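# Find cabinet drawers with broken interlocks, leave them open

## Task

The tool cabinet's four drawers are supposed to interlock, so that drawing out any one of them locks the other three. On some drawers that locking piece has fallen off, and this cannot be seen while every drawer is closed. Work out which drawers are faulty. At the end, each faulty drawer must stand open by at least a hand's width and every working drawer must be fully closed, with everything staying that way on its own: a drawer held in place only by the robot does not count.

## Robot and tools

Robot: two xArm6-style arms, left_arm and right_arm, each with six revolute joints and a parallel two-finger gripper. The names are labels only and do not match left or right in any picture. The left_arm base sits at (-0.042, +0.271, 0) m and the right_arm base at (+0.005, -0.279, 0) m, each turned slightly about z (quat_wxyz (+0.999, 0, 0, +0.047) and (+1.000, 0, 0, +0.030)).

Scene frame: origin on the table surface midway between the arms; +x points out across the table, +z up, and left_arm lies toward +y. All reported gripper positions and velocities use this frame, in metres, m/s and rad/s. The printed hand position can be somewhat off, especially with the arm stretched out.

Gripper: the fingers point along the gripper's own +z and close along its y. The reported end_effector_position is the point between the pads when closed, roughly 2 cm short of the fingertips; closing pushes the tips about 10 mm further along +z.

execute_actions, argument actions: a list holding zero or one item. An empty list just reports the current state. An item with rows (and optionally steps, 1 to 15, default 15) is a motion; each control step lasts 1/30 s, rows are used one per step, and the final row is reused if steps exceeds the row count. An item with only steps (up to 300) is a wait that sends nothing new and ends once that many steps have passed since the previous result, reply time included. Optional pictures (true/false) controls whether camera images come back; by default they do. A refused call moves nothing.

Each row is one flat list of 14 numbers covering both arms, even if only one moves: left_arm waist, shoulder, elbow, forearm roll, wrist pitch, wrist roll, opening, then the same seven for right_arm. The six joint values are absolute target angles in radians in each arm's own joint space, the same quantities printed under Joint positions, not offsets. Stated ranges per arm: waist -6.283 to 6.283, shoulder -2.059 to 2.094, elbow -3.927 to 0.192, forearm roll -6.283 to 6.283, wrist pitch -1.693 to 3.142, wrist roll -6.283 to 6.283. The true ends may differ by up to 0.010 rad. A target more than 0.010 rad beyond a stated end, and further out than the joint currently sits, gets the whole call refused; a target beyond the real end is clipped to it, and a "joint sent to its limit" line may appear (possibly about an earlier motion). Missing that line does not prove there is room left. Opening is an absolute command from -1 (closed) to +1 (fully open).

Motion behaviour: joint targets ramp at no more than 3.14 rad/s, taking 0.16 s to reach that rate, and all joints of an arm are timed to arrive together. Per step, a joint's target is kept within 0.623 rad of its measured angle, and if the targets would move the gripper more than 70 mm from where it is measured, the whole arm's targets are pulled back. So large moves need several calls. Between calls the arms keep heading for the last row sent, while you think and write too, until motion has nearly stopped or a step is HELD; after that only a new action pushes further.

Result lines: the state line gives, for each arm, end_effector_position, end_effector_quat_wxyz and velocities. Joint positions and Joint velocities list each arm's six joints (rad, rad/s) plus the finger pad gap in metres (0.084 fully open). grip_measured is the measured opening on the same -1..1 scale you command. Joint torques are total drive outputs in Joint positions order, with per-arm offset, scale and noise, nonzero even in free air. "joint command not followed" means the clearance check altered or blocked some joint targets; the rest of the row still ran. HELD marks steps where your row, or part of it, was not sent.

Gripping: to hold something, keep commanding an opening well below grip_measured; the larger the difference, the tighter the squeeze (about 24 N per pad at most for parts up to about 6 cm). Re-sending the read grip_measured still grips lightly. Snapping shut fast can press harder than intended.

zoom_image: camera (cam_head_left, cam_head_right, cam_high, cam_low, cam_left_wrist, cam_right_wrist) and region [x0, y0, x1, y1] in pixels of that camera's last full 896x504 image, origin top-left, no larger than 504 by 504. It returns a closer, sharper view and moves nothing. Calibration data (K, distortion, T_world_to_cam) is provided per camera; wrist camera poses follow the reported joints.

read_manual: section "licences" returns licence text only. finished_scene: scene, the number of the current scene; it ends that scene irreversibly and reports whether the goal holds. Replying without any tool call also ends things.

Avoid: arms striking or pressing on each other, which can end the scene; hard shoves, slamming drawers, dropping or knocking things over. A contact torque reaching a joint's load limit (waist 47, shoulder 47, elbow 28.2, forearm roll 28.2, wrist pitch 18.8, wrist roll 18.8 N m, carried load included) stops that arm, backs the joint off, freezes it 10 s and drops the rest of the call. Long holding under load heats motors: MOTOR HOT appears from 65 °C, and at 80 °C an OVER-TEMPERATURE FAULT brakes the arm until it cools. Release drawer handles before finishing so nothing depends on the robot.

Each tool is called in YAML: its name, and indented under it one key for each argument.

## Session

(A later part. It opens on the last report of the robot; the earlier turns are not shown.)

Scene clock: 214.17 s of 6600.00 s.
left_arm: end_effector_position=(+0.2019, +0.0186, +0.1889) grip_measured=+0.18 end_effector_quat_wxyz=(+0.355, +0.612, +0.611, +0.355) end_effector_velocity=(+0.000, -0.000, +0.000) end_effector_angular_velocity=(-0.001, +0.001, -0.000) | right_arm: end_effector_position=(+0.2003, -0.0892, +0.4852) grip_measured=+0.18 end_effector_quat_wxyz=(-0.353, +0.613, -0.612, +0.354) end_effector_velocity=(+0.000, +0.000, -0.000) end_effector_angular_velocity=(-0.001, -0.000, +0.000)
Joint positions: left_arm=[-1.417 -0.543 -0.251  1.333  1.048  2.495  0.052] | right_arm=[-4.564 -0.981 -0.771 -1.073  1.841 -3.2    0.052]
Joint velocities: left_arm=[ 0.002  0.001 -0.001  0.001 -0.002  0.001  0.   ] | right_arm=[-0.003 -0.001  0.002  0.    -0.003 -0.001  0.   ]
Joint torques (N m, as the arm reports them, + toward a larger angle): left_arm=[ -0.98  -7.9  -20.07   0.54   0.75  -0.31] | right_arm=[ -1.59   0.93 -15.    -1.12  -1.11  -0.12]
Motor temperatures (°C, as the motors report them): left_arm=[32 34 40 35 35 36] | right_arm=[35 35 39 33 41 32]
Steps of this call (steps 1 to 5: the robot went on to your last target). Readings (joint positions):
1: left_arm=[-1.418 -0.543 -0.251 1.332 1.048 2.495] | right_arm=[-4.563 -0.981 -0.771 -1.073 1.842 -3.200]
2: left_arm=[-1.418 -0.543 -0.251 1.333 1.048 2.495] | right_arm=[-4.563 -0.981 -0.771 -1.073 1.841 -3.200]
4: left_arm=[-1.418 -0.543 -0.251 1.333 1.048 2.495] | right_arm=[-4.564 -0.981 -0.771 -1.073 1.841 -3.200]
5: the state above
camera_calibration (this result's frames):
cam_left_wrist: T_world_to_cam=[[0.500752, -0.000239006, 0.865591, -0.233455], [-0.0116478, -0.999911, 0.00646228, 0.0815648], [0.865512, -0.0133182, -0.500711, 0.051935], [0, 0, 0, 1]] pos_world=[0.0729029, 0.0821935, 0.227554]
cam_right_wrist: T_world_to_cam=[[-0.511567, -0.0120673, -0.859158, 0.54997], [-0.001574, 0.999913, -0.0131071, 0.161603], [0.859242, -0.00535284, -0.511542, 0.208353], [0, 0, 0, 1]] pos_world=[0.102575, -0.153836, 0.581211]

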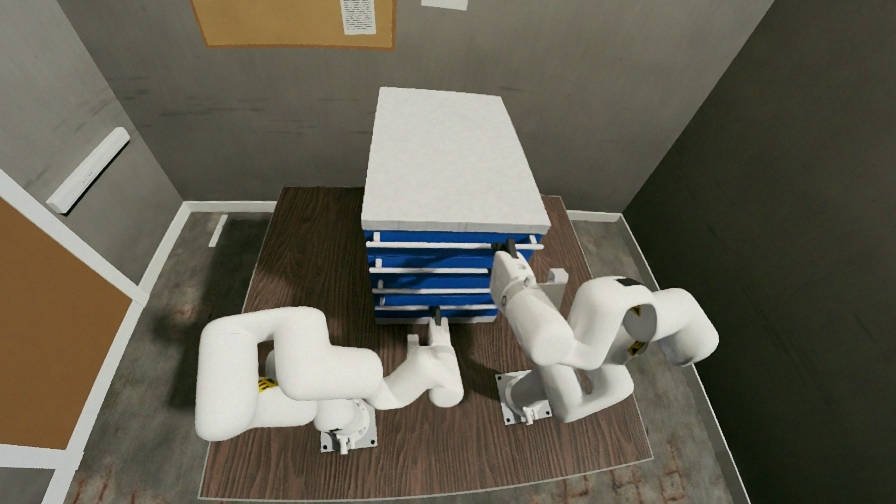

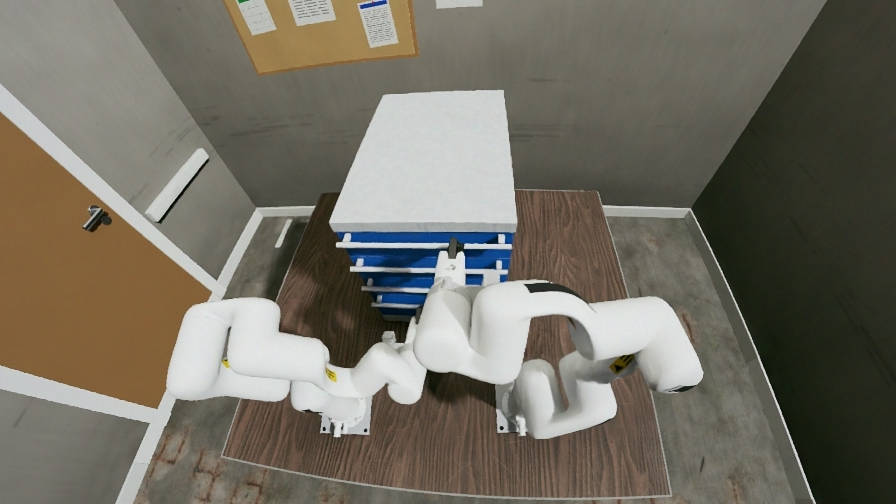

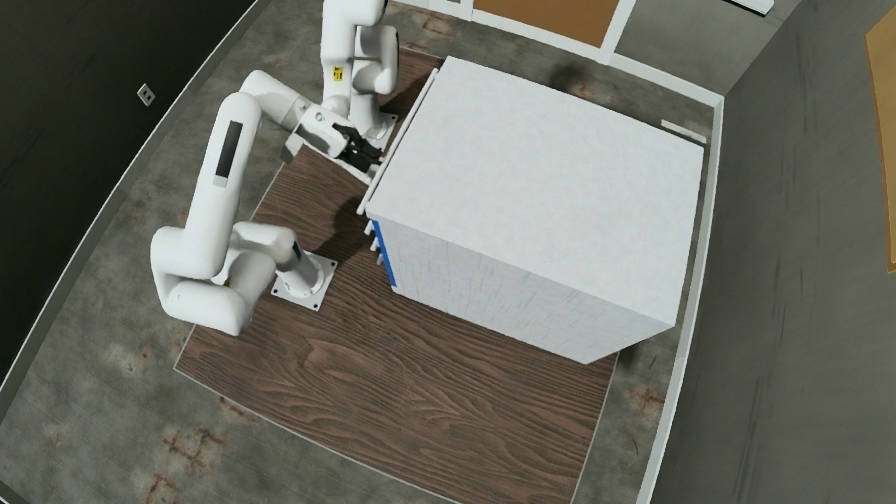

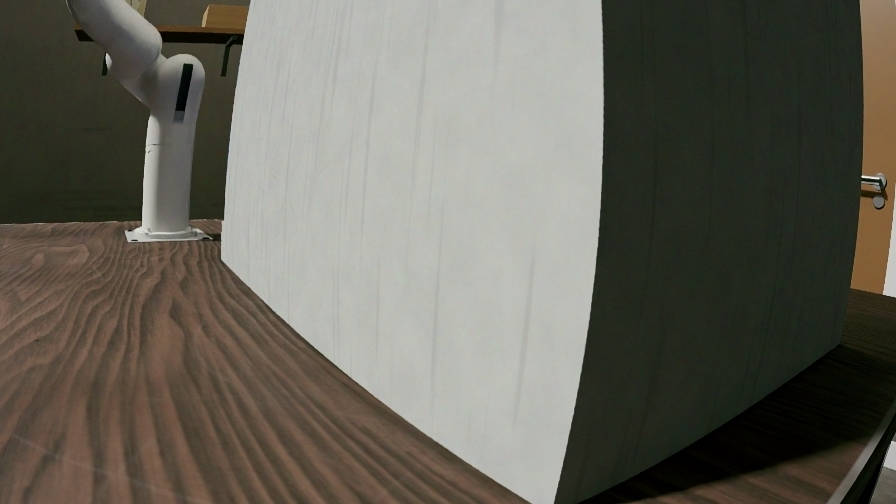

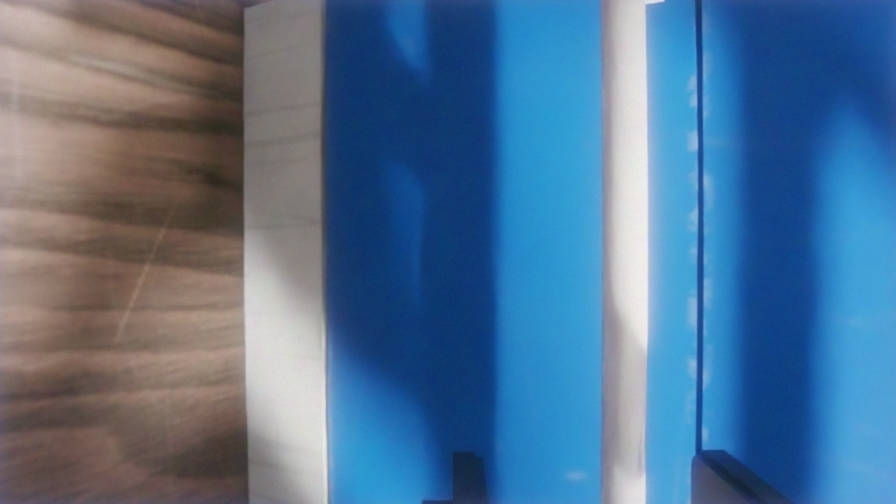

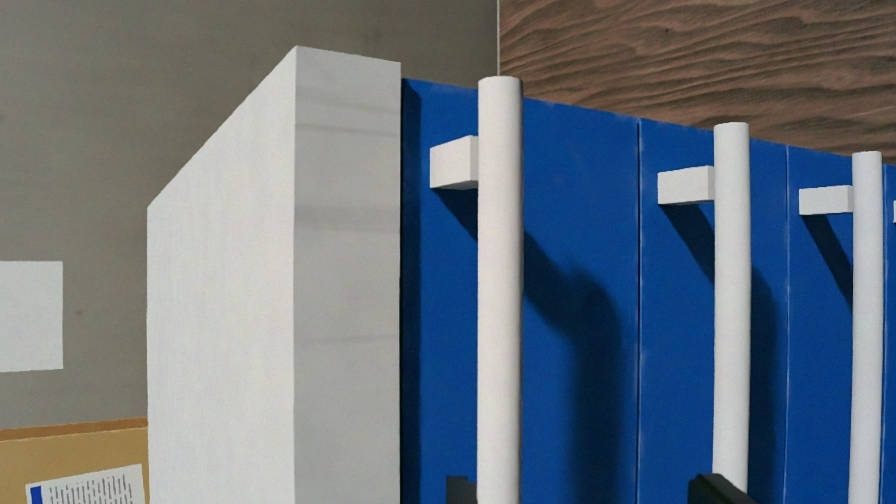

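execute_actions:
  actions:
    - {"rows": [[-1.2632,-0.4952,-0.2816,1.4364,0.9359,2.5011,0.19, -4.8144,-0.9981,-0.7433,-1.0474,1.6199,-3.3102,0.19]], "steps": 15}
  pictures: false

execute_actions:
  actions:
    - {"steps": 5}

Scene clock: 216.90 s of 6600.00 s.
left_arm: end_effector_position=(+0.2340, +0.0189, +0.1880) grip_measured=+0.18 end_effector_quat_wxyz=(+0.354, +0.612, +0.612, +0.354) end_effector_velocity=(+0.001, -0.000, -0.000) end_effector_angular_velocity=(+0.001, +0.000, -0.000) | right_arm: end_effector_position=(+0.2332, -0.0895, +0.4859) grip_measured=+0.18 end_effector_quat_wxyz=(-0.354, +0.613, -0.612, +0.353) end_effector_velocity=(+0.001, +0.000, +0.001) end_effector_angular_velocity=(+0.001, -0.001, +0.003)
Joint positions: left_arm=[-1.264 -0.495 -0.281  1.436  0.936  2.501  0.052] | right_arm=[-4.813 -0.998 -0.743 -1.047  1.621 -3.31   0.052]
Joint velocities: left_arm=[ 0.004  0.004 -0.002  0.003 -0.003 -0.    -0.   ] | right_arm=[-0.005 -0.    -0.001  0.    -0.006 -0.004 -0.   ]
Joint torques (N m, as the arm reports them, + toward a larger angle): left_arm=[ -0.71  -9.26 -20.2    0.33   0.76  -0.21] | right_arm=[ -2.77   0.67 -15.56  -1.23  -1.23  -0.36]
Motor temperatures (°C, as the motors report them): left_arm=[32 34 40 35 35 36] | right_arm=[35 35 39 33 41 32]
Steps of this call (steps 1 to 15: the robot went on to your last target; steps 16 to 67: nothing new was sent; steps 68 to 82: all 15 steps of this action). Readings (joint positions):
68: left_arm=[-1.417 -0.543 -0.251 1.333 1.047 2.495] | right_arm=[-4.565 -0.981 -0.770 -1.073 1.840 -3.201]
69: left_arm=[-1.409 -0.541 -0.252 1.339 1.040 2.495] | right_arm=[-4.573 -0.982 -0.769 -1.072 1.832 -3.205]
71: left_arm=[-1.351 -0.522 -0.264 1.379 0.997 2.498] | right_arm=[-4.641 -0.986 -0.762 -1.065 1.769 -3.236]
75: left_arm=[-1.271 -0.498 -0.280 1.430 0.944 2.501] | right_arm=[-4.795 -0.997 -0.746 -1.050 1.641 -3.300]
82: the state above

Scene clock: 217.07 s of 6600.00 s.
left_arm: end_effector_position=(+0.2342, +0.0189, +0.1880) grip_measured=+0.18 end_effector_quat_wxyz=(+0.354, +0.612, +0.612, +0.354) end_effector_velocity=(+0.001, +0.001, -0.000) end_effector_angular_velocity=(+0.001, +0.000, +0.002) | right_arm: end_effector_position=(+0.2333, -0.0895, +0.4859) grip_measured=+0.18 end_effector_quat_wxyz=(-0.354, +0.613, -0.612, +0.353) end_effector_velocity=(+0.000, -0.000, +0.000) end_effector_angular_velocity=(+0.000, +0.001, -0.001)
Joint positions: left_arm=[-1.264 -0.495 -0.282  1.436  0.936  2.501  0.052] | right_arm=[-4.814 -0.998 -0.743 -1.047  1.62  -3.31   0.052]
Joint velocities: left_arm=[ 0.003  0.     0.     0.001 -0.001  0.    -0.   ] | right_arm=[-0.003 -0.    -0.     0.001 -0.001 -0.001 -0.   ]
Joint torques (N m, as the arm reports them, + toward a larger angle): left_arm=[ -1.03  -9.14 -20.17   0.41   0.7   -0.27] | right_arm=[ -3.2    1.12 -15.52  -1.43  -1.55  -0.39]
Motor temperatures (°C, as the motors report them): left_arm=[32 34 40 35 35 36] | right_arm=[35 35 39 33 41 32]
Steps of this call (steps 1 to 5: the robot went on to your last target). Readings (joint positions):
1: left_arm=[-1.264 -0.495 -0.281 1.436 0.936 2.501] | right_arm=[-4.813 -0.998 -0.743 -1.047 1.620 -3.310]
2: left_arm=[-1.264 -0.495 -0.281 1.436 0.936 2.501] | right_arm=[-4.813 -0.998 -0.743 -1.047 1.620 -3.310]
4: left_arm=[-1.264 -0.495 -0.282 1.436 0.936 2.501] | right_arm=[-4.813 -0.998 -0.743 -1.047 1.620 -3.310]
5: the state above
camera_calibration (this result's frames):
cam_left_wrist: T_world_to_cam=[[0.503471, -0.000724858, 0.864012, -0.249206], [-0.0117155, -0.999913, 0.00598787, 0.0823866], [0.863933, -0.013137, -0.503436, 0.0244426], [0, 0, 0, 1]] pos_world=[0.105316, 0.08252, 0.227129]
cam_right_wrist: T_world_to_cam=[[-0.511511, -0.00898998, -0.85923, 0.567696], [-0.00126933, 0.999952, -0.00970668, 0.160215], [0.859276, -0.00387443, -0.511498, 0.180437], [0, 0, 0, 1]] pos_world=[0.135541, -0.154405, 0.581629]

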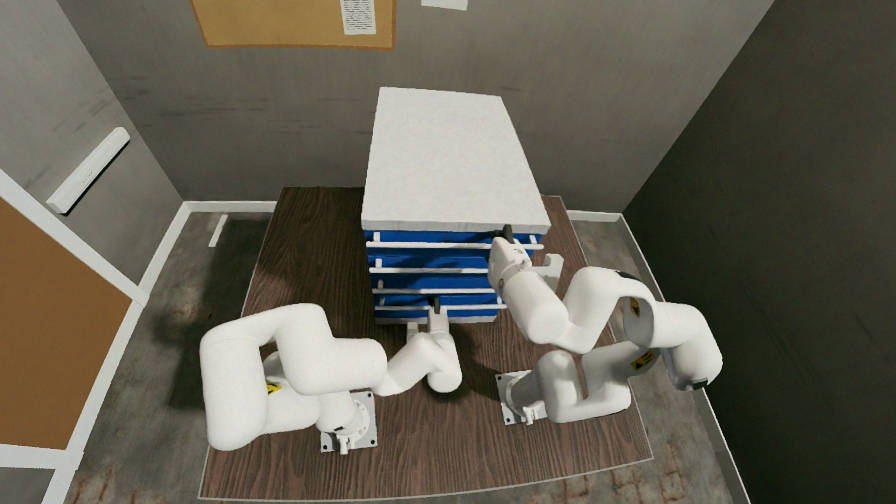

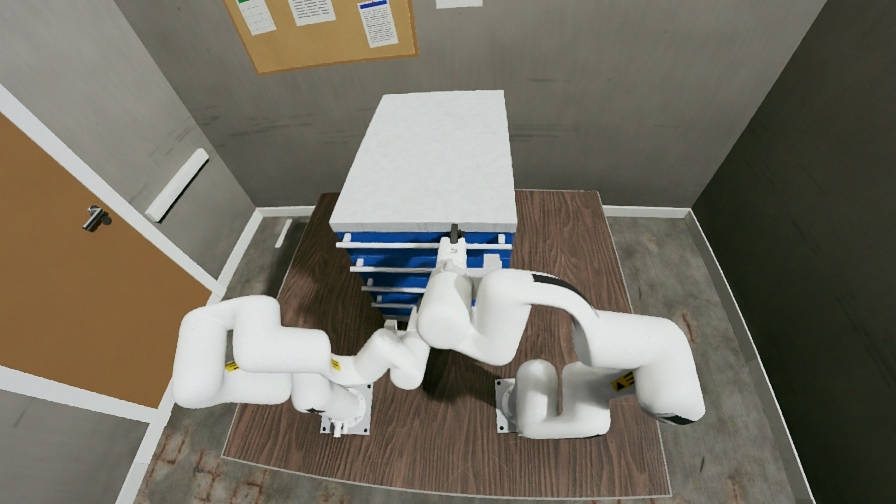

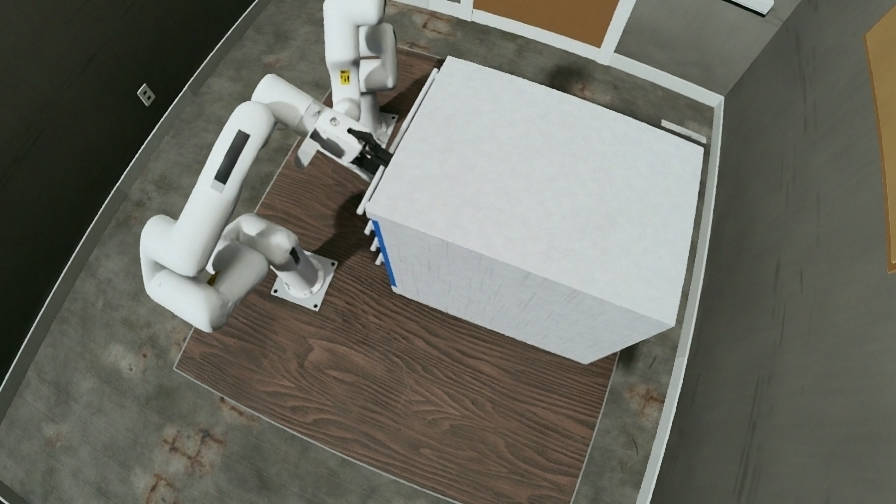

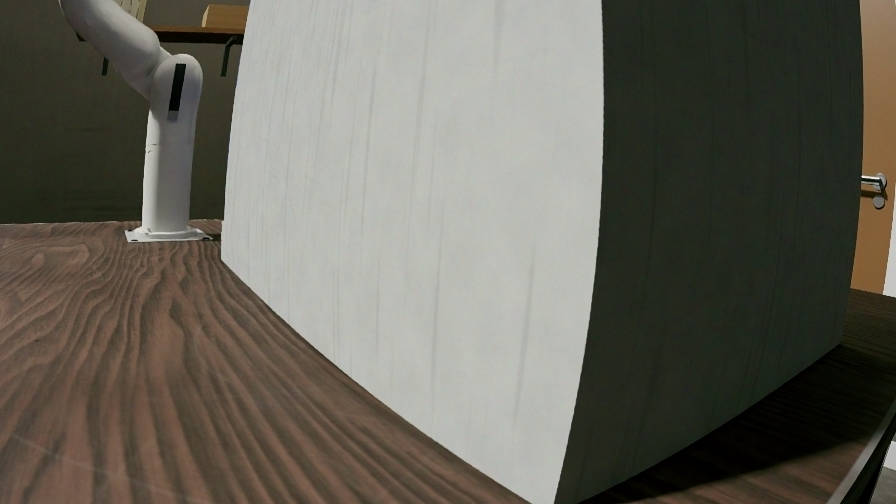

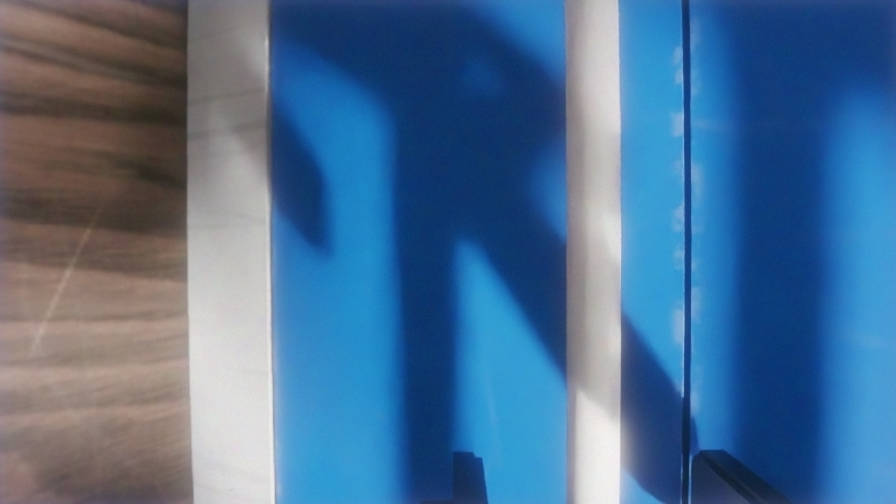

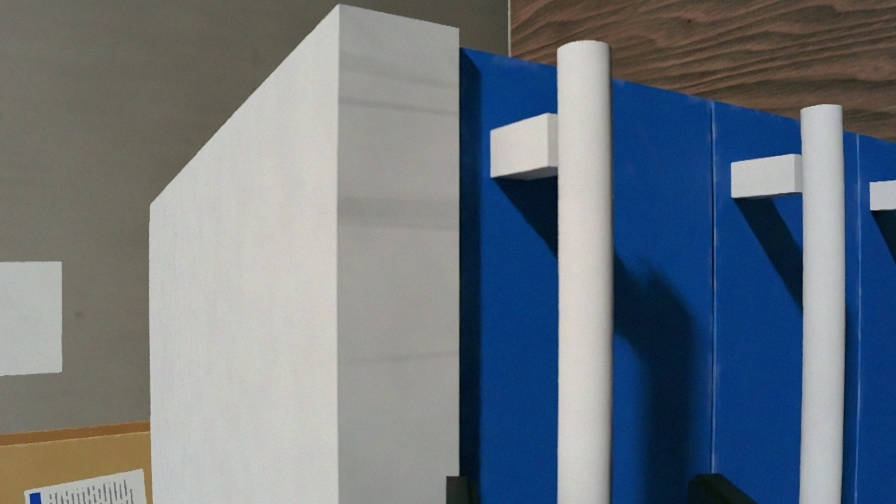

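execute_actions:
  actions:
    - {"rows": [[-1.2632,-0.4952,-0.2816,1.4364,0.9359,2.5011,-0.1, -4.8144,-0.9981,-0.7433,-1.0474,1.6199,-3.3102,-0.1],[-1.2632,-0.4952,-0.2816,1.4364,0.9359,2.5011,-0.1, -4.8144,-0.9981,-0.7433,-1.0474,1.6199,-3.3102,-0.1],[-1.2632,-0.4952,-0.2816,1.4364,0.9359,2.5011,-0.3, -4.8144,-0.9981,-0.7433,-1.0474,1.6199,-3.3102,-0.3],[-1.2632,-0.4952,-0.2816,1.4364,0.9359,2.5011,-0.3, -4.8144,-0.9981,-0.7433,-1.0474,1.6199,-3.3102,-0.3],[-1.2632,-0.4952,-0.2816,1.4364,0.9359,2.5011,-0.5, -4.8144,-0.9981,-0.7433,-1.0474,1.6199,-3.3102,-0.5],[-1.2632,-0.4952,-0.2816,1.4364,0.9359,2.5011,-0.5, -4.8144,-0.9981,-0.7433,-1.0474,1.6199,-3.3102,-0.5],[-1.2632,-0.4952,-0.2816,1.4364,0.9359,2.5011,-0.6, -4.8144,-0.9981,-0.7433,-1.0474,1.6199,-3.3102,-0.6],[-1.2632,-0.4952,-0.2816,1.4364,0.9359,2.5011,-0.65, -4.8144,-0.9981,-0.7433,-1.0474,1.6199,-3.3102,-0.65],[-1.2632,-0.4952,-0.2816,1.4364,0.9359,2.5011,-0.7, -4.8144,-0.9981,-0.7433,-1.0474,1.6199,-3.3102,-0.7],[-1.2632,-0.4952,-0.2816,1.4364,0.9359,2.5011,-0.75, -4.8144,-0.9981,-0.7433,-1.0474,1.6199,-3.3102,-0.75],[-1.2632,-0.4952,-0.2816,1.4364,0.9359,2.5011,-0.8, -4.8144,-0.9981,-0.7433,-1.0474,1.6199,-3.3102,-0.8],[-1.2632,-0.4952,-0.2816,1.4364,0.9359,2.5011,-0.9, -4.8144,-0.9981,-0.7433,-1.0474,1.6199,-3.3102,-0.9]], "steps": 15}
  pictures: false

execute_actions:
  actions:
    - {"steps": 8}
  pictures: false

Scene clock: 221.90 s of 6600.00 s.
left_arm: end_effector_position=(+0.2340, +0.0190, +0.1875) grip_measured=-0.74 end_effector_quat_wxyz=(+0.354, +0.613, +0.612, +0.354) end_effector_velocity=(+0.001, +0.001, +0.001) end_effector_angular_velocity=(+0.000, -0.002, +0.002) | right_arm: end_effector_position=(+0.2337, -0.0898, +0.4868) grip_measured=-0.74 end_effector_quat_wxyz=(-0.354, +0.612, -0.613, +0.353) end_effector_velocity=(-0.000, +0.000, -0.001) end_effector_angular_velocity=(-0.002, +0.002, +0.000)
Joint positions: left_arm=[-1.263 -0.495 -0.281  1.436  0.935  2.501  0.011] | right_arm=[-4.815 -0.998 -0.745 -1.049  1.62  -3.31   0.011]
Joint velocities: left_arm=[ 0.001 -0.001 -0.     0.     0.002  0.    -0.   ] | right_arm=[ 0.001 -0.     0.003  0.001  0.     0.001 -0.   ]
Joint torques (N m, as the arm reports them, + toward a larger angle): left_arm=[ -0.51 -10.13 -21.41   0.69   1.41  -0.12] | right_arm=[ -1.45   1.43 -13.59   0.28  -0.9   -0.09]
Motor temperatures (°C, as the motors report them): left_arm=[32 34 41 35 35 36] | right_arm=[35 35 39 33 41 32]
Steps of this call (steps 1 to 15: the robot went on to your last target; steps 16 to 90: nothing new was sent; then 1.33 s passed at rest; steps 91 to 105: all 15 steps of this action). Readings (joint positions):
91: left_arm=[-1.263 -0.495 -0.282 1.436 0.936 2.501] | right_arm=[-4.814 -0.998 -0.743 -1.048 1.620 -3.310]
92: left_arm=[-1.263 -0.495 -0.282 1.436 0.936 2.501] | right_arm=[-4.815 -0.998 -0.744 -1.048 1.620 -3.310]
94: left_arm=[-1.263 -0.495 -0.282 1.436 0.936 2.501] | right_arm=[-4.815 -0.998 -0.743 -1.048 1.621 -3.310]
98: left_arm=[-1.263 -0.495 -0.282 1.436 0.936 2.501] | right_arm=[-4.815 -0.998 -0.743 -1.048 1.620 -3.310]
105: the state above

Scene clock: 222.17 s of 6600.00 s.
left_arm: end_effector_position=(+0.2341, +0.0190, +0.1876) grip_measured=-0.74 end_effector_quat_wxyz=(+0.354, +0.613, +0.612, +0.354) end_effector_velocity=(+0.000, +0.001, -0.001) end_effector_angular_velocity=(+0.002, +0.000, +0.001) | right_arm: end_effector_position=(+0.2337, -0.0898, +0.4866) grip_measured=-0.74 end_effector_quat_wxyz=(-0.354, +0.612, -0.613, +0.353) end_effector_velocity=(-0.000, +0.000, -0.001) end_effector_angular_velocity=(+0.000, +0.001, +0.000)
Joint positions: left_arm=[-1.263 -0.495 -0.281  1.436  0.935  2.501  0.011] | right_arm=[-4.815 -0.998 -0.744 -1.048  1.62  -3.31   0.011]
Joint velocities: left_arm=[ 0.     0.001  0.001 -0.     0.001  0.    -0.   ] | right_arm=[ 0.001 -0.     0.001  0.001 -0.     0.001 -0.   ]
Joint torques (N m, as the arm reports them, + toward a larger angle): left_arm=[  0.12 -11.14 -22.36   0.77   1.89  -0.04] | right_arm=[ -0.53   1.66 -12.36   1.04  -0.65  -0.08]
Motor temperatures (°C, as the motors report them): left_arm=[32 34 41 35 35 36] | right_arm=[35 35 39 33 41 32]
Steps of this call (steps 1 to 8: the robot went on to your last target). Readings (joint positions):
1: left_arm=[-1.263 -0.495 -0.281 1.436 0.935 2.501] | right_arm=[-4.815 -0.998 -0.745 -1.049 1.620 -3.310]
2: left_arm=[-1.263 -0.495 -0.281 1.436 0.935 2.501] | right_arm=[-4.815 -0.998 -0.745 -1.049 1.620 -3.310]
4: left_arm=[-1.263 -0.495 -0.281 1.436 0.935 2.501] | right_arm=[-4.815 -0.998 -0.745 -1.049 1.620 -3.310]
8: the state above

execute_actions:
  actions:
    - {"rows": [ [-1.2632,-0.4952,-0.2816,1.4364,0.9359,2.5011,-0.9, -4.7485,-0.9958,-0.7492,-1.0561,1.6787,-3.2829,-0.9], [-1.2632,-0.4952,-0.2816,1.4364,0.9359,2.5011,-0.9, -4.7485,-0.9958,-0.7492,-1.0561,1.6787,-3.2829,-0.9], [-1.2632,-0.4952,-0.2816,1.4364,0.9359,2.5011,-0.9, -4.6848,-0.9921,-0.7556,-1.0633,1.7352,-3.2554,-0.9], [-1.2632,-0.4952,-0.2816,1.4364,0.9359,2.5011,-0.9, -4.6848,-0.9921,-0.7556,-1.0633,1.7352,-3.2554,-0.9], [-1.2632,-0.4952,-0.2816,1.4364,0.9359,2.5011,-0.9, -4.6234,-0.9872,-0.7627,-1.0689,1.7894,-3.2280,-0.9], [-1.2632,-0.4952,-0.2816,1.4364,0.9359,2.5011,-0.9, -4.6234,-0.9872,-0.7627,-1.0689,1.7894,-3.2280,-0.9], [-1.2632,-0.4952,-0.2816,1.4364,0.9359,2.5011,-0.9, -4.5641,-0.9811,-0.7705,-1.0731,1.8412,-3.2004,-0.9], [-1.2632,-0.4952,-0.2816,1.4364,0.9359,2.5011,-0.9, -4.5641,-0.9811,-0.7705,-1.0731,1.8412,-3.2004,-0.9], [-1.2632,-0.4952,-0.2816,1.4364,0.9359,2.5011,-0.9, -4.5071,-0.9736,-0.7789,-1.0757,1.8908,-3.1729,-0.9], [-1.2632,-0.4952,-0.2816,1.4364,0.9359,2.5011,-0.9, -4.5071,-0.9736,-0.7789,-1.0757,1.8908,-3.1729,-0.9], [-1.2632,-0.4952,-0.2816,1.4364,0.9359,2.5011,-0.9, -4.4524,-0.9650,-0.7879,-1.0767,1.9381,-3.1452,-0.9], [-1.2632,-0.4952,-0.2816,1.4364,0.9359,2.5011,-0.9, -4.4524,-0.9650,-0.7879,-1.0767,1.9381,-3.1452,-0.9], [-1.2632,-0.4952,-0.2816,1.4364,0.9359,2.5011,-0.9, -4.3998,-0.9550,-0.7976,-1.0763,1.9832,-3.1176,-0.9], [-1.2632,-0.4952,-0.2816,1.4364,0.9359,2.5011,-0.9, -4.3998,-0.9550,-0.7976,-1.0763,1.9832,-3.1176,-0.9], [-1.2632,-0.4952,-0.2816,1.4364,0.9359,2.5011,-0.9, -4.3495,-0.9438,-0.8079,-1.0743,2.0259,-3.0898,-0.9] ], "steps": 15}
  pictures: false

execute_actions:
  actions:
    - {"rows": [ [-1.2632,-0.4952,-0.2816,1.4364,0.9359,2.5011,-0.9, -4.3495,-0.9438,-0.8079,-1.0743,2.0259,-3.0898,-0.9], [-1.2632,-0.4952,-0.2816,1.4364,0.9359,2.5011,-0.9, -4.3014,-0.9314,-0.8188,-1.0707,2.0664,-3.0620,-0.9], [-1.2632,-0.4952,-0.2816,1.4364,0.9359,2.5011,-0.9, -4.3014,-0.9314,-0.8188,-1.0707,2.0664,-3.0620,-0.9], [-1.2632,-0.4952,-0.2816,1.4364,0.9359,2.5011,-0.9, -4.2556,-0.9176,-0.8305,-1.0657,2.1045,-3.0342,-0.9], [-1.2632,-0.4952,-0.2816,1.4364,0.9359,2.5011,-0.9, -4.2556,-0.9176,-0.8305,-1.0657,2.1045,-3.0342,-0.9], [-1.2632,-0.4952,-0.2816,1.4364,0.9359,2.5011,-0.9, -4.2119,-0.9026,-0.8427,-1.0591,2.1404,-3.0063,-0.9], [-1.2632,-0.4952,-0.2816,1.4364,0.9359,2.5011,-0.9, -4.2119,-0.9026,-0.8427,-1.0591,2.1404,-3.0063,-0.9], [-1.2632,-0.4952,-0.2816,1.4364,0.9359,2.5011,-0.9, -4.1705,-0.8863,-0.8555,-1.0509,2.1740,-2.9784,-0.9], [-1.2632,-0.4952,-0.2816,1.4364,0.9359,2.5011,-0.9, -4.1705,-0.8863,-0.8555,-1.0509,2.1740,-2.9784,-0.9], [-1.2632,-0.4952,-0.2816,1.4364,0.9359,2.5011,-0.9, -4.1314,-0.8688,-0.8691,-1.0413,2.2052,-2.9504,-0.9], [-1.2632,-0.4952,-0.2816,1.4364,0.9359,2.5011,-0.9, -4.1314,-0.8688,-0.8691,-1.0413,2.2052,-2.9504,-0.9], [-1.2632,-0.4952,-0.2816,1.4364,0.9359,2.5011,-0.9, -4.0944,-0.8501,-0.8832,-1.0301,2.2342,-2.9224,-0.9], [-1.2632,-0.4952,-0.2816,1.4364,0.9359,2.5011,-0.9, -4.0944,-0.8501,-0.8832,-1.0301,2.2342,-2.9224,-0.9], [-1.2632,-0.4952,-0.2816,1.4364,0.9359,2.5011,-0.9, -4.0597,-0.8300,-0.8980,-1.0173,2.2609,-2.8943,-0.9], [-1.2632,-0.4952,-0.2816,1.4364,0.9359,2.5011,-0.9, -4.0597,-0.8300,-0.8980,-1.0173,2.2609,-2.8943,-0.9] ], "steps": 15}
  pictures: false

execute_actions:
  actions:
    - {"steps": 6}

Scene clock: 234.20 s of 6600.00 s.
left_arm: end_effector_position=(+0.2343, +0.0190, +0.1880) grip_measured=-0.74 end_effector_quat_wxyz=(+0.354, +0.612, +0.612, +0.354) end_effector_velocity=(+0.000, -0.000, +0.001) end_effector_angular_velocity=(-0.001, -0.001, +0.001) | right_arm: end_effector_position=(+0.1865, -0.0896, +0.4860) grip_measured=-0.74 end_effector_quat_wxyz=(-0.353, +0.612, -0.612, +0.355) end_effector_velocity=(-0.115, -0.001, +0.001) end_effector_angular_velocity=(+0.007, -0.005, -0.002)
Joint positions: left_arm=[-1.263 -0.495 -0.282  1.436  0.936  2.501  0.011] | right_arm=[-4.462 -0.966 -0.787 -1.079  1.931 -3.149  0.011]
Joint velocities: left_arm=[-0.    -0.001 -0.    -0.     0.002 -0.001  0.   ] | right_arm=[ 0.804  0.139 -0.132 -0.008  0.693  0.41  -0.   ]
Joint torques (N m, as the arm reports them, + toward a larger angle): left_arm=[  1.63 -13.84 -25.96   1.57   3.49   0.  ] | right_arm=[-0.06  5.81 -6.63  3.64 -2.57 -0.01]
Motor temperatures (°C, as the motors report them): left_arm=[32 34 42 35 35 36] | right_arm=[35 35 37 33 41 32]
Steps of this call (steps 1 to 15: the robot went on to your last target; steps 16 to 90: nothing new was sent; then 8.53 s passed at rest; steps 91 to 105: all 15 steps of this action). Readings (joint positions):
91: left_arm=[-1.263 -0.495 -0.282 1.436 0.936 2.501] | right_arm=[-4.814 -0.998 -0.743 -1.048 1.621 -3.310]
92: left_arm=[-1.263 -0.495 -0.282 1.436 0.936 2.501] | right_arm=[-4.806 -0.997 -0.744 -1.050 1.628 -3.306]
94: left_arm=[-1.263 -0.495 -0.282 1.436 0.936 2.501] | right_arm=[-4.770 -0.996 -0.748 -1.055 1.661 -3.291]
98: left_arm=[-1.263 -0.495 -0.282 1.436 0.936 2.501] | right_arm=[-4.662 -0.990 -0.760 -1.067 1.757 -3.245]
105: the state above

Scene clock: 234.70 s of 6600.00 s.
left_arm: end_effector_position=(+0.2343, +0.0190, +0.1880) grip_measured=-0.74 end_effector_quat_wxyz=(+0.354, +0.612, +0.612, +0.354) end_effector_velocity=(+0.000, +0.000, -0.000) end_effector_angular_velocity=(+0.001, +0.001, +0.000) | right_arm: end_effector_position=(+0.1265, -0.0897, +0.4863) grip_measured=-0.74 end_effector_quat_wxyz=(-0.353, +0.612, -0.613, +0.354) end_effector_velocity=(-0.127, +0.001, +0.000) end_effector_angular_velocity=(-0.007, +0.007, +0.002)
Joint positions: left_arm=[-1.263 -0.495 -0.282  1.436  0.936  2.501  0.011] | right_arm=[-4.116 -0.859 -0.874 -1.035  2.218 -2.938  0.011]
Joint velocities: left_arm=[ 0.     0.001  0.    -0.     0.     0.     0.   ] | right_arm=[ 0.57   0.286 -0.219  0.177  0.45   0.43   0.   ]
Joint torques (N m, as the arm reports them, + toward a larger angle): left_arm=[  1.82 -14.26 -26.02   1.47   3.41  -0.14] | right_arm=[ 0.7   3.78 -9.69  1.85 -4.5  -0.24]
Motor temperatures (°C, as the motors report them): left_arm=[32 34 42 35 35 36] | right_arm=[35 35 37 33 41 32]
Steps of this call (steps 1 to 15: all 15 steps of this action). Readings (joint positions):
1: left_arm=[-1.263 -0.495 -0.282 1.436 0.936 2.501] | right_arm=[-4.435 -0.961 -0.791 -1.079 1.954 -3.135]
2: left_arm=[-1.263 -0.495 -0.282 1.436 0.936 2.501] | right_arm=[-4.408 -0.955 -0.796 -1.079 1.977 -3.121]
4: left_arm=[-1.263 -0.495 -0.282 1.436 0.936 2.501] | right_arm=[-4.357 -0.944 -0.806 -1.076 2.020 -3.093]
8: left_arm=[-1.263 -0.495 -0.282 1.436 0.936 2.501] | right_arm=[-4.262 -0.918 -0.828 -1.067 2.100 -3.037]
15: the state above

Scene clock: 234.90 s of 6600.00 s.
left_arm: end_effector_position=(+0.2343, +0.0190, +0.1880) grip_measured=-0.74 end_effector_quat_wxyz=(+0.354, +0.612, +0.612, +0.354) end_effector_velocity=(+0.000, +0.000, -0.000) end_effector_angular_velocity=(+0.001, +0.000, +0.001) | right_arm: end_effector_position=(+0.1142, -0.0897, +0.4864) grip_measured=-0.74 end_effector_quat_wxyz=(-0.353, +0.612, -0.613, +0.354) end_effector_velocity=(-0.009, -0.000, +0.000) end_effector_angular_velocity=(+0.009, +0.002, -0.002)
Joint positions: left_arm=[-1.263 -0.495 -0.282  1.436  0.936  2.501  0.011] | right_arm=[-4.063 -0.832 -0.895 -1.017  2.259 -2.897  0.011]
Joint velocities: left_arm=[ 0.001  0.001  0.001  0.     0.    -0.     0.   ] | right_arm=[ 0.041  0.019 -0.017  0.014  0.03   0.039  0.   ]
Joint torques (N m, as the arm reports them, + toward a larger angle): left_arm=[  1.7  -14.19 -26.09   1.47   3.33  -0.05] | right_arm=[ -0.46   3.05 -10.64   1.07  -5.    -0.16]
Motor temperatures (°C, as the motors report them): left_arm=[32 34 42 35 35 36] | right_arm=[35 35 37 33 41 32]
Steps of this call (steps 1 to 6: the robot went on to your last target). Readings (joint positions):
1: left_arm=[-1.263 -0.495 -0.282 1.436 0.936 2.501] | right_arm=[-4.098 -0.850 -0.881 -1.029 2.232 -2.924]
2: left_arm=[-1.263 -0.495 -0.282 1.436 0.936 2.501] | right_arm=[-4.084 -0.842 -0.887 -1.024 2.244 -2.914]
4: left_arm=[-1.263 -0.495 -0.282 1.436 0.936 2.501] | right_arm=[-4.068 -0.834 -0.893 -1.019 2.256 -2.902]
6: the state above
camera_calibration (this result's frames):
cam_left_wrist: T_world_to_cam=[[0.503451, -0.000666625, 0.864023, -0.249245], [-0.0114527, -0.999917, 0.00590182, 0.0824205], [0.863948, -0.0128667, -0.503417, 0.0243395], [0, 0, 0, 1]] pos_world=[0.105399, 0.0825607, 0.22712]
cam_right_wrist: T_world_to_cam=[[-0.510697, -0.00873407, -0.859716, 0.5074], [0.000118759, 0.999948, -0.0102293, 0.16038], [0.859761, -0.00532615, -0.510669, 0.282434], [0, 0, 0, 1]] pos_world=[0.0162829, -0.154436, 0.582091]

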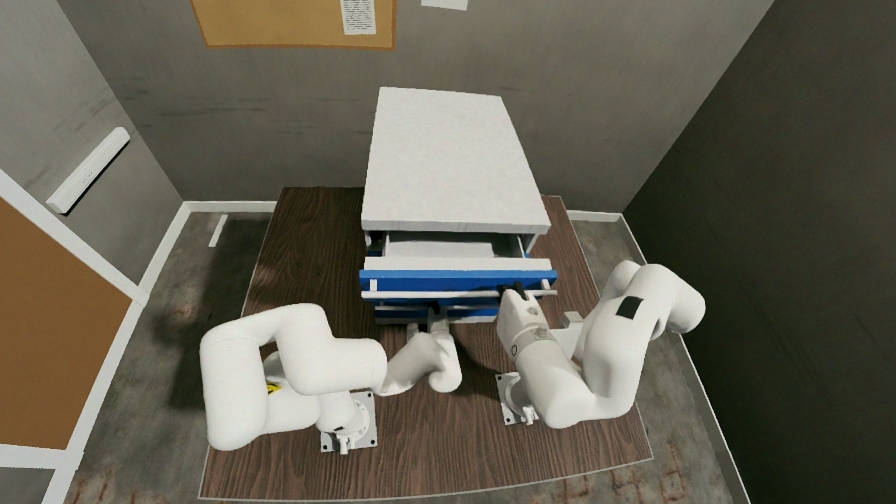

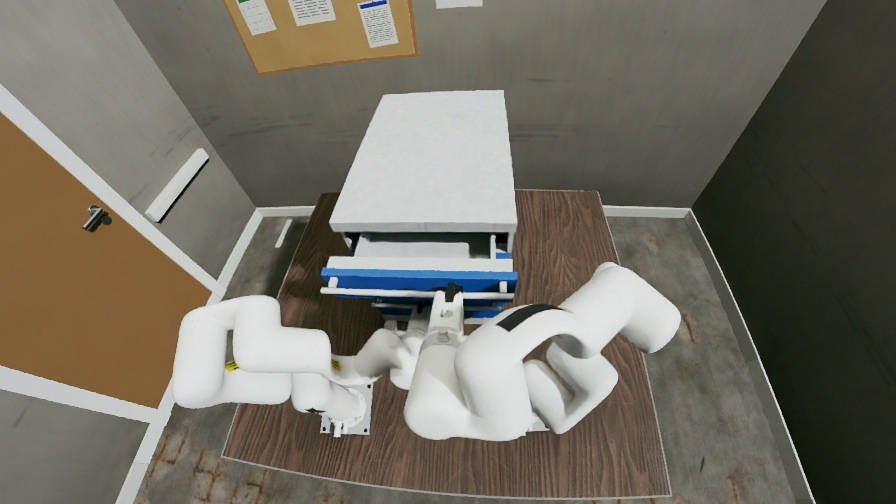

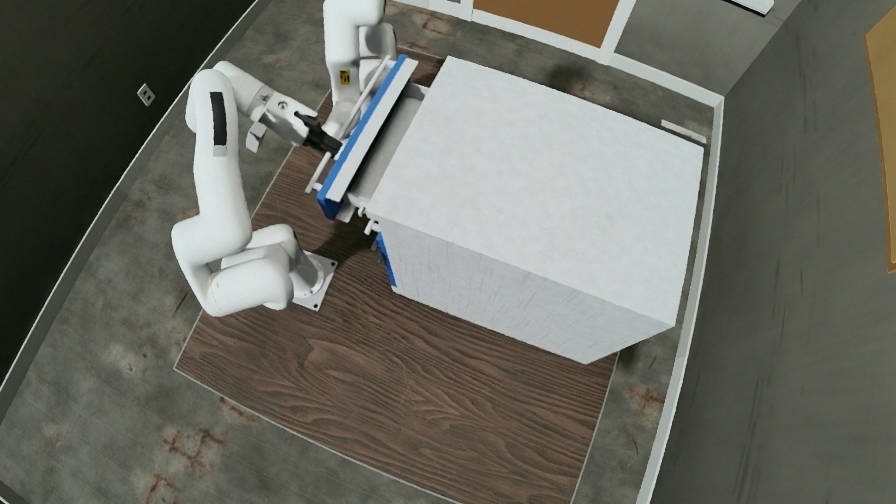

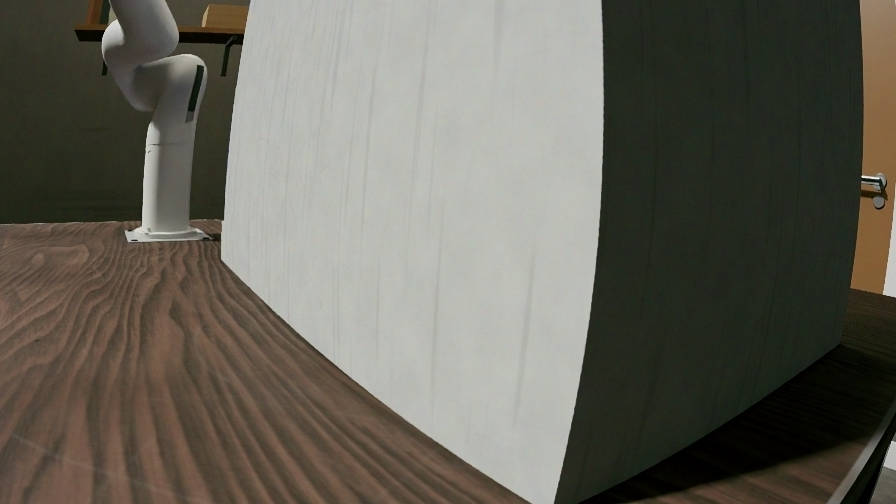

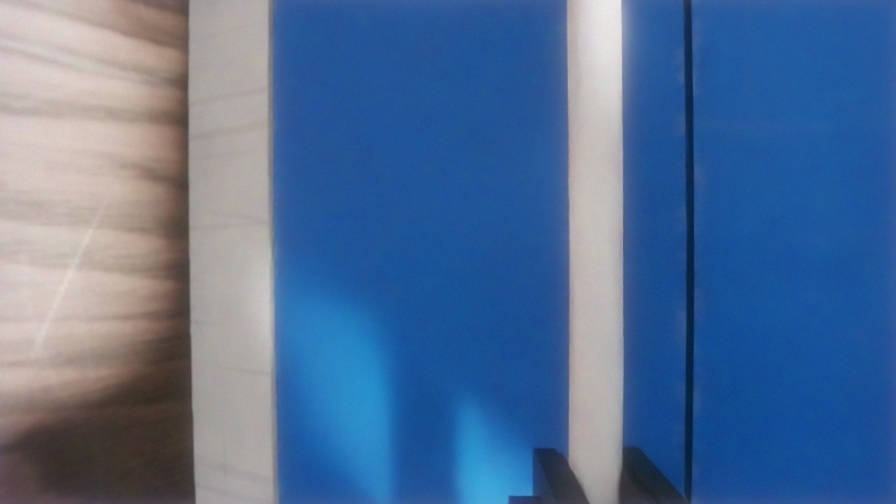

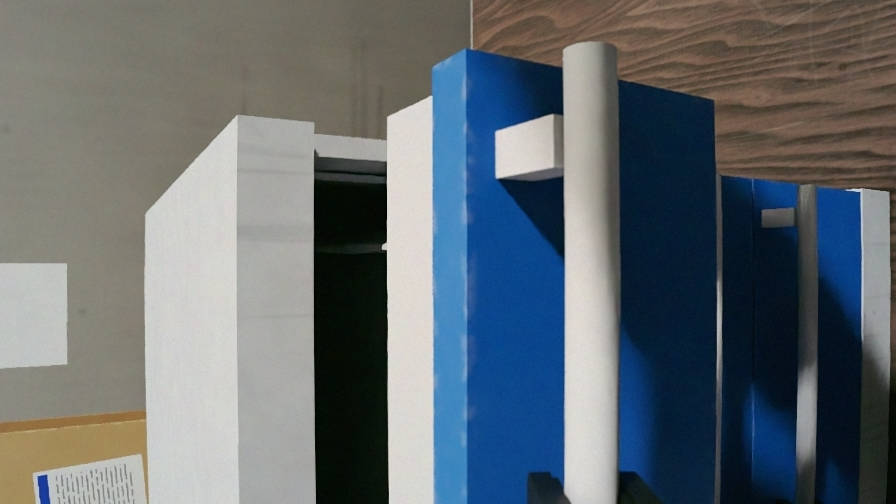

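zoom_image:
  camera: "cam_head_left"
  region: [350, 215, 570, 300]

zoom_image:
  camera: "cam_head_right"
  region: [310, 215, 530, 300]

Region (350, 215, 570, 300) of cam_head_left's 896x504 image, scaled by 2.291, with more detail than that image has; it fills the top 195 rows of this view, and the rest is white.

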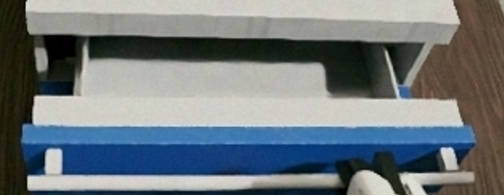

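Region (310, 215, 530, 300) of cam_head_right's 896x504 image, scaled by 2.291, with more detail than that image has; it fills the top 195 rows of this view, and the rest is white.

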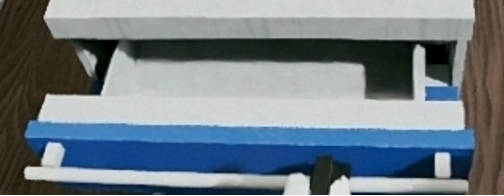

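execute_actions:
  actions:
    - {"rows": [[-1.3015,-0.5096,-0.2721,1.4102,0.9642,2.5011,-0.9, -4.0597,-0.8300,-0.8980,-1.0173,2.2609,-2.8943,-0.9]], "steps": 10}
  pictures: false

Scene clock: 241.50 s of 6600.00 s.
left_arm: end_effector_position=(+0.2261, +0.0190, +0.1881) grip_measured=-0.74 end_effector_quat_wxyz=(+0.354, +0.612, +0.612, +0.355) end_effector_velocity=(-0.002, -0.000, +0.001) end_effector_angular_velocity=(-0.001, -0.001, +0.001) | right_arm: end_effector_position=(+0.1134, -0.0894, +0.4869) grip_measured=-0.74 end_effector_quat_wxyz=(-0.354, +0.612, -0.613, +0.353) end_effector_velocity=(+0.000, -0.000, +0.000) end_effector_angular_velocity=(-0.001, -0.000, -0.001)
Joint positions: left_arm=[-1.301 -0.509 -0.272  1.411  0.963  2.501  0.011] | right_arm=[-4.06  -0.83  -0.898 -1.017  2.261 -2.894  0.011]
Joint velocities: left_arm=[-0.01  -0.004  0.001 -0.007  0.008  0.    -0.   ] | right_arm=[-0.    -0.    -0.    -0.     0.001 -0.001  0.   ]
Joint torques (N m, as the arm reports them, + toward a larger angle): left_arm=[  0.97 -15.36 -27.41   1.68   3.94  -0.06] | right_arm=[  1.22   2.39 -15.24  -2.46  -5.87   0.03]
Motor temperatures (°C, as the motors report them): left_arm=[32 34 42 35 35 36] | right_arm=[35 35 38 33 42 32]
Steps of this call (steps 1 to 30: the robot went on to your last target; steps 31 to 90: nothing new was sent; then 3.27 s passed at rest; steps 91 to 100: all 10 steps of this action). Readings (joint positions):
91: left_arm=[-1.264 -0.495 -0.281 1.436 0.936 2.501] | right_arm=[-4.060 -0.830 -0.898 -1.017 2.261 -2.894]
92: left_arm=[-1.269 -0.497 -0.280 1.432 0.941 2.501] | right_arm=[-4.060 -0.830 -0.898 -1.017 2.261 -2.894]
94: left_arm=[-1.286 -0.503 -0.276 1.420 0.953 2.501] | right_arm=[-4.060 -0.830 -0.898 -1.017 2.261 -2.894]
98: left_arm=[-1.300 -0.509 -0.272 1.411 0.962 2.501] | right_arm=[-4.060 -0.830 -0.898 -1.017 2.261 -2.894]
100: the state above

execute_actions:
  actions:
    - {"rows": [[-1.3396,-0.5199,-0.2628,1.3862,0.9909,2.4964,-0.9, -4.0597,-0.8300,-0.8980,-1.0173,2.2609,-2.8943,-0.9]], "steps": 10}
  pictures: false

Scene clock: 244.40 s of 6600.00 s.
left_arm: end_effector_position=(+0.2183, +0.0188, +0.1882) grip_measured=-0.74 end_effector_quat_wxyz=(+0.355, +0.611, +0.612, +0.355) end_effector_velocity=(-0.002, +0.000, -0.000) end_effector_angular_velocity=(+0.000, +0.000, +0.002) | right_arm: end_effector_position=(+0.1134, -0.0894, +0.4869) grip_measured=-0.74 end_effector_quat_wxyz=(-0.354, +0.612, -0.613, +0.353) end_effector_velocity=(-0.000, -0.000, -0.000) end_effector_angular_velocity=(-0.001, -0.000, +0.000)
Joint positions: left_arm=[-1.339 -0.52  -0.264  1.387  0.991  2.497  0.011] | right_arm=[-4.06  -0.83  -0.898 -1.017  2.261 -2.894  0.011]
Joint velocities: left_arm=[-0.009 -0.002  0.002 -0.007  0.008 -0.002  0.   ] | right_arm=[ 0.    -0.     0.001  0.     0.    -0.     0.   ]
Joint torques (N m, as the arm reports them, + toward a larger angle): left_arm=[  0.27 -16.36 -29.37   2.04   3.86  -0.15] | right_arm=[  1.04   2.68 -15.51  -2.62  -5.84  -0.07]
Motor temperatures (°C, as the motors report them): left_arm=[32 34 43 35 36 36] | right_arm=[35 35 38 33 42 32]
Steps of this call (steps 1 to 15: the robot went on to your last target; steps 16 to 77: nothing new was sent; steps 78 to 87: all 10 steps of this action). Readings (joint positions):
78: left_arm=[-1.302 -0.510 -0.272 1.410 0.965 2.501] | right_arm=[-4.060 -0.830 -0.898 -1.017 2.261 -2.894]
79: left_arm=[-1.308 -0.511 -0.271 1.406 0.969 2.500] | right_arm=[-4.060 -0.830 -0.898 -1.017 2.261 -2.894]
81: left_arm=[-1.325 -0.516 -0.267 1.395 0.981 2.498] | right_arm=[-4.060 -0.830 -0.898 -1.017 2.261 -2.894]
85: left_arm=[-1.337 -0.520 -0.264 1.388 0.990 2.497] | right_arm=[-4.060 -0.830 -0.898 -1.017 2.261 -2.894]
87: the state above


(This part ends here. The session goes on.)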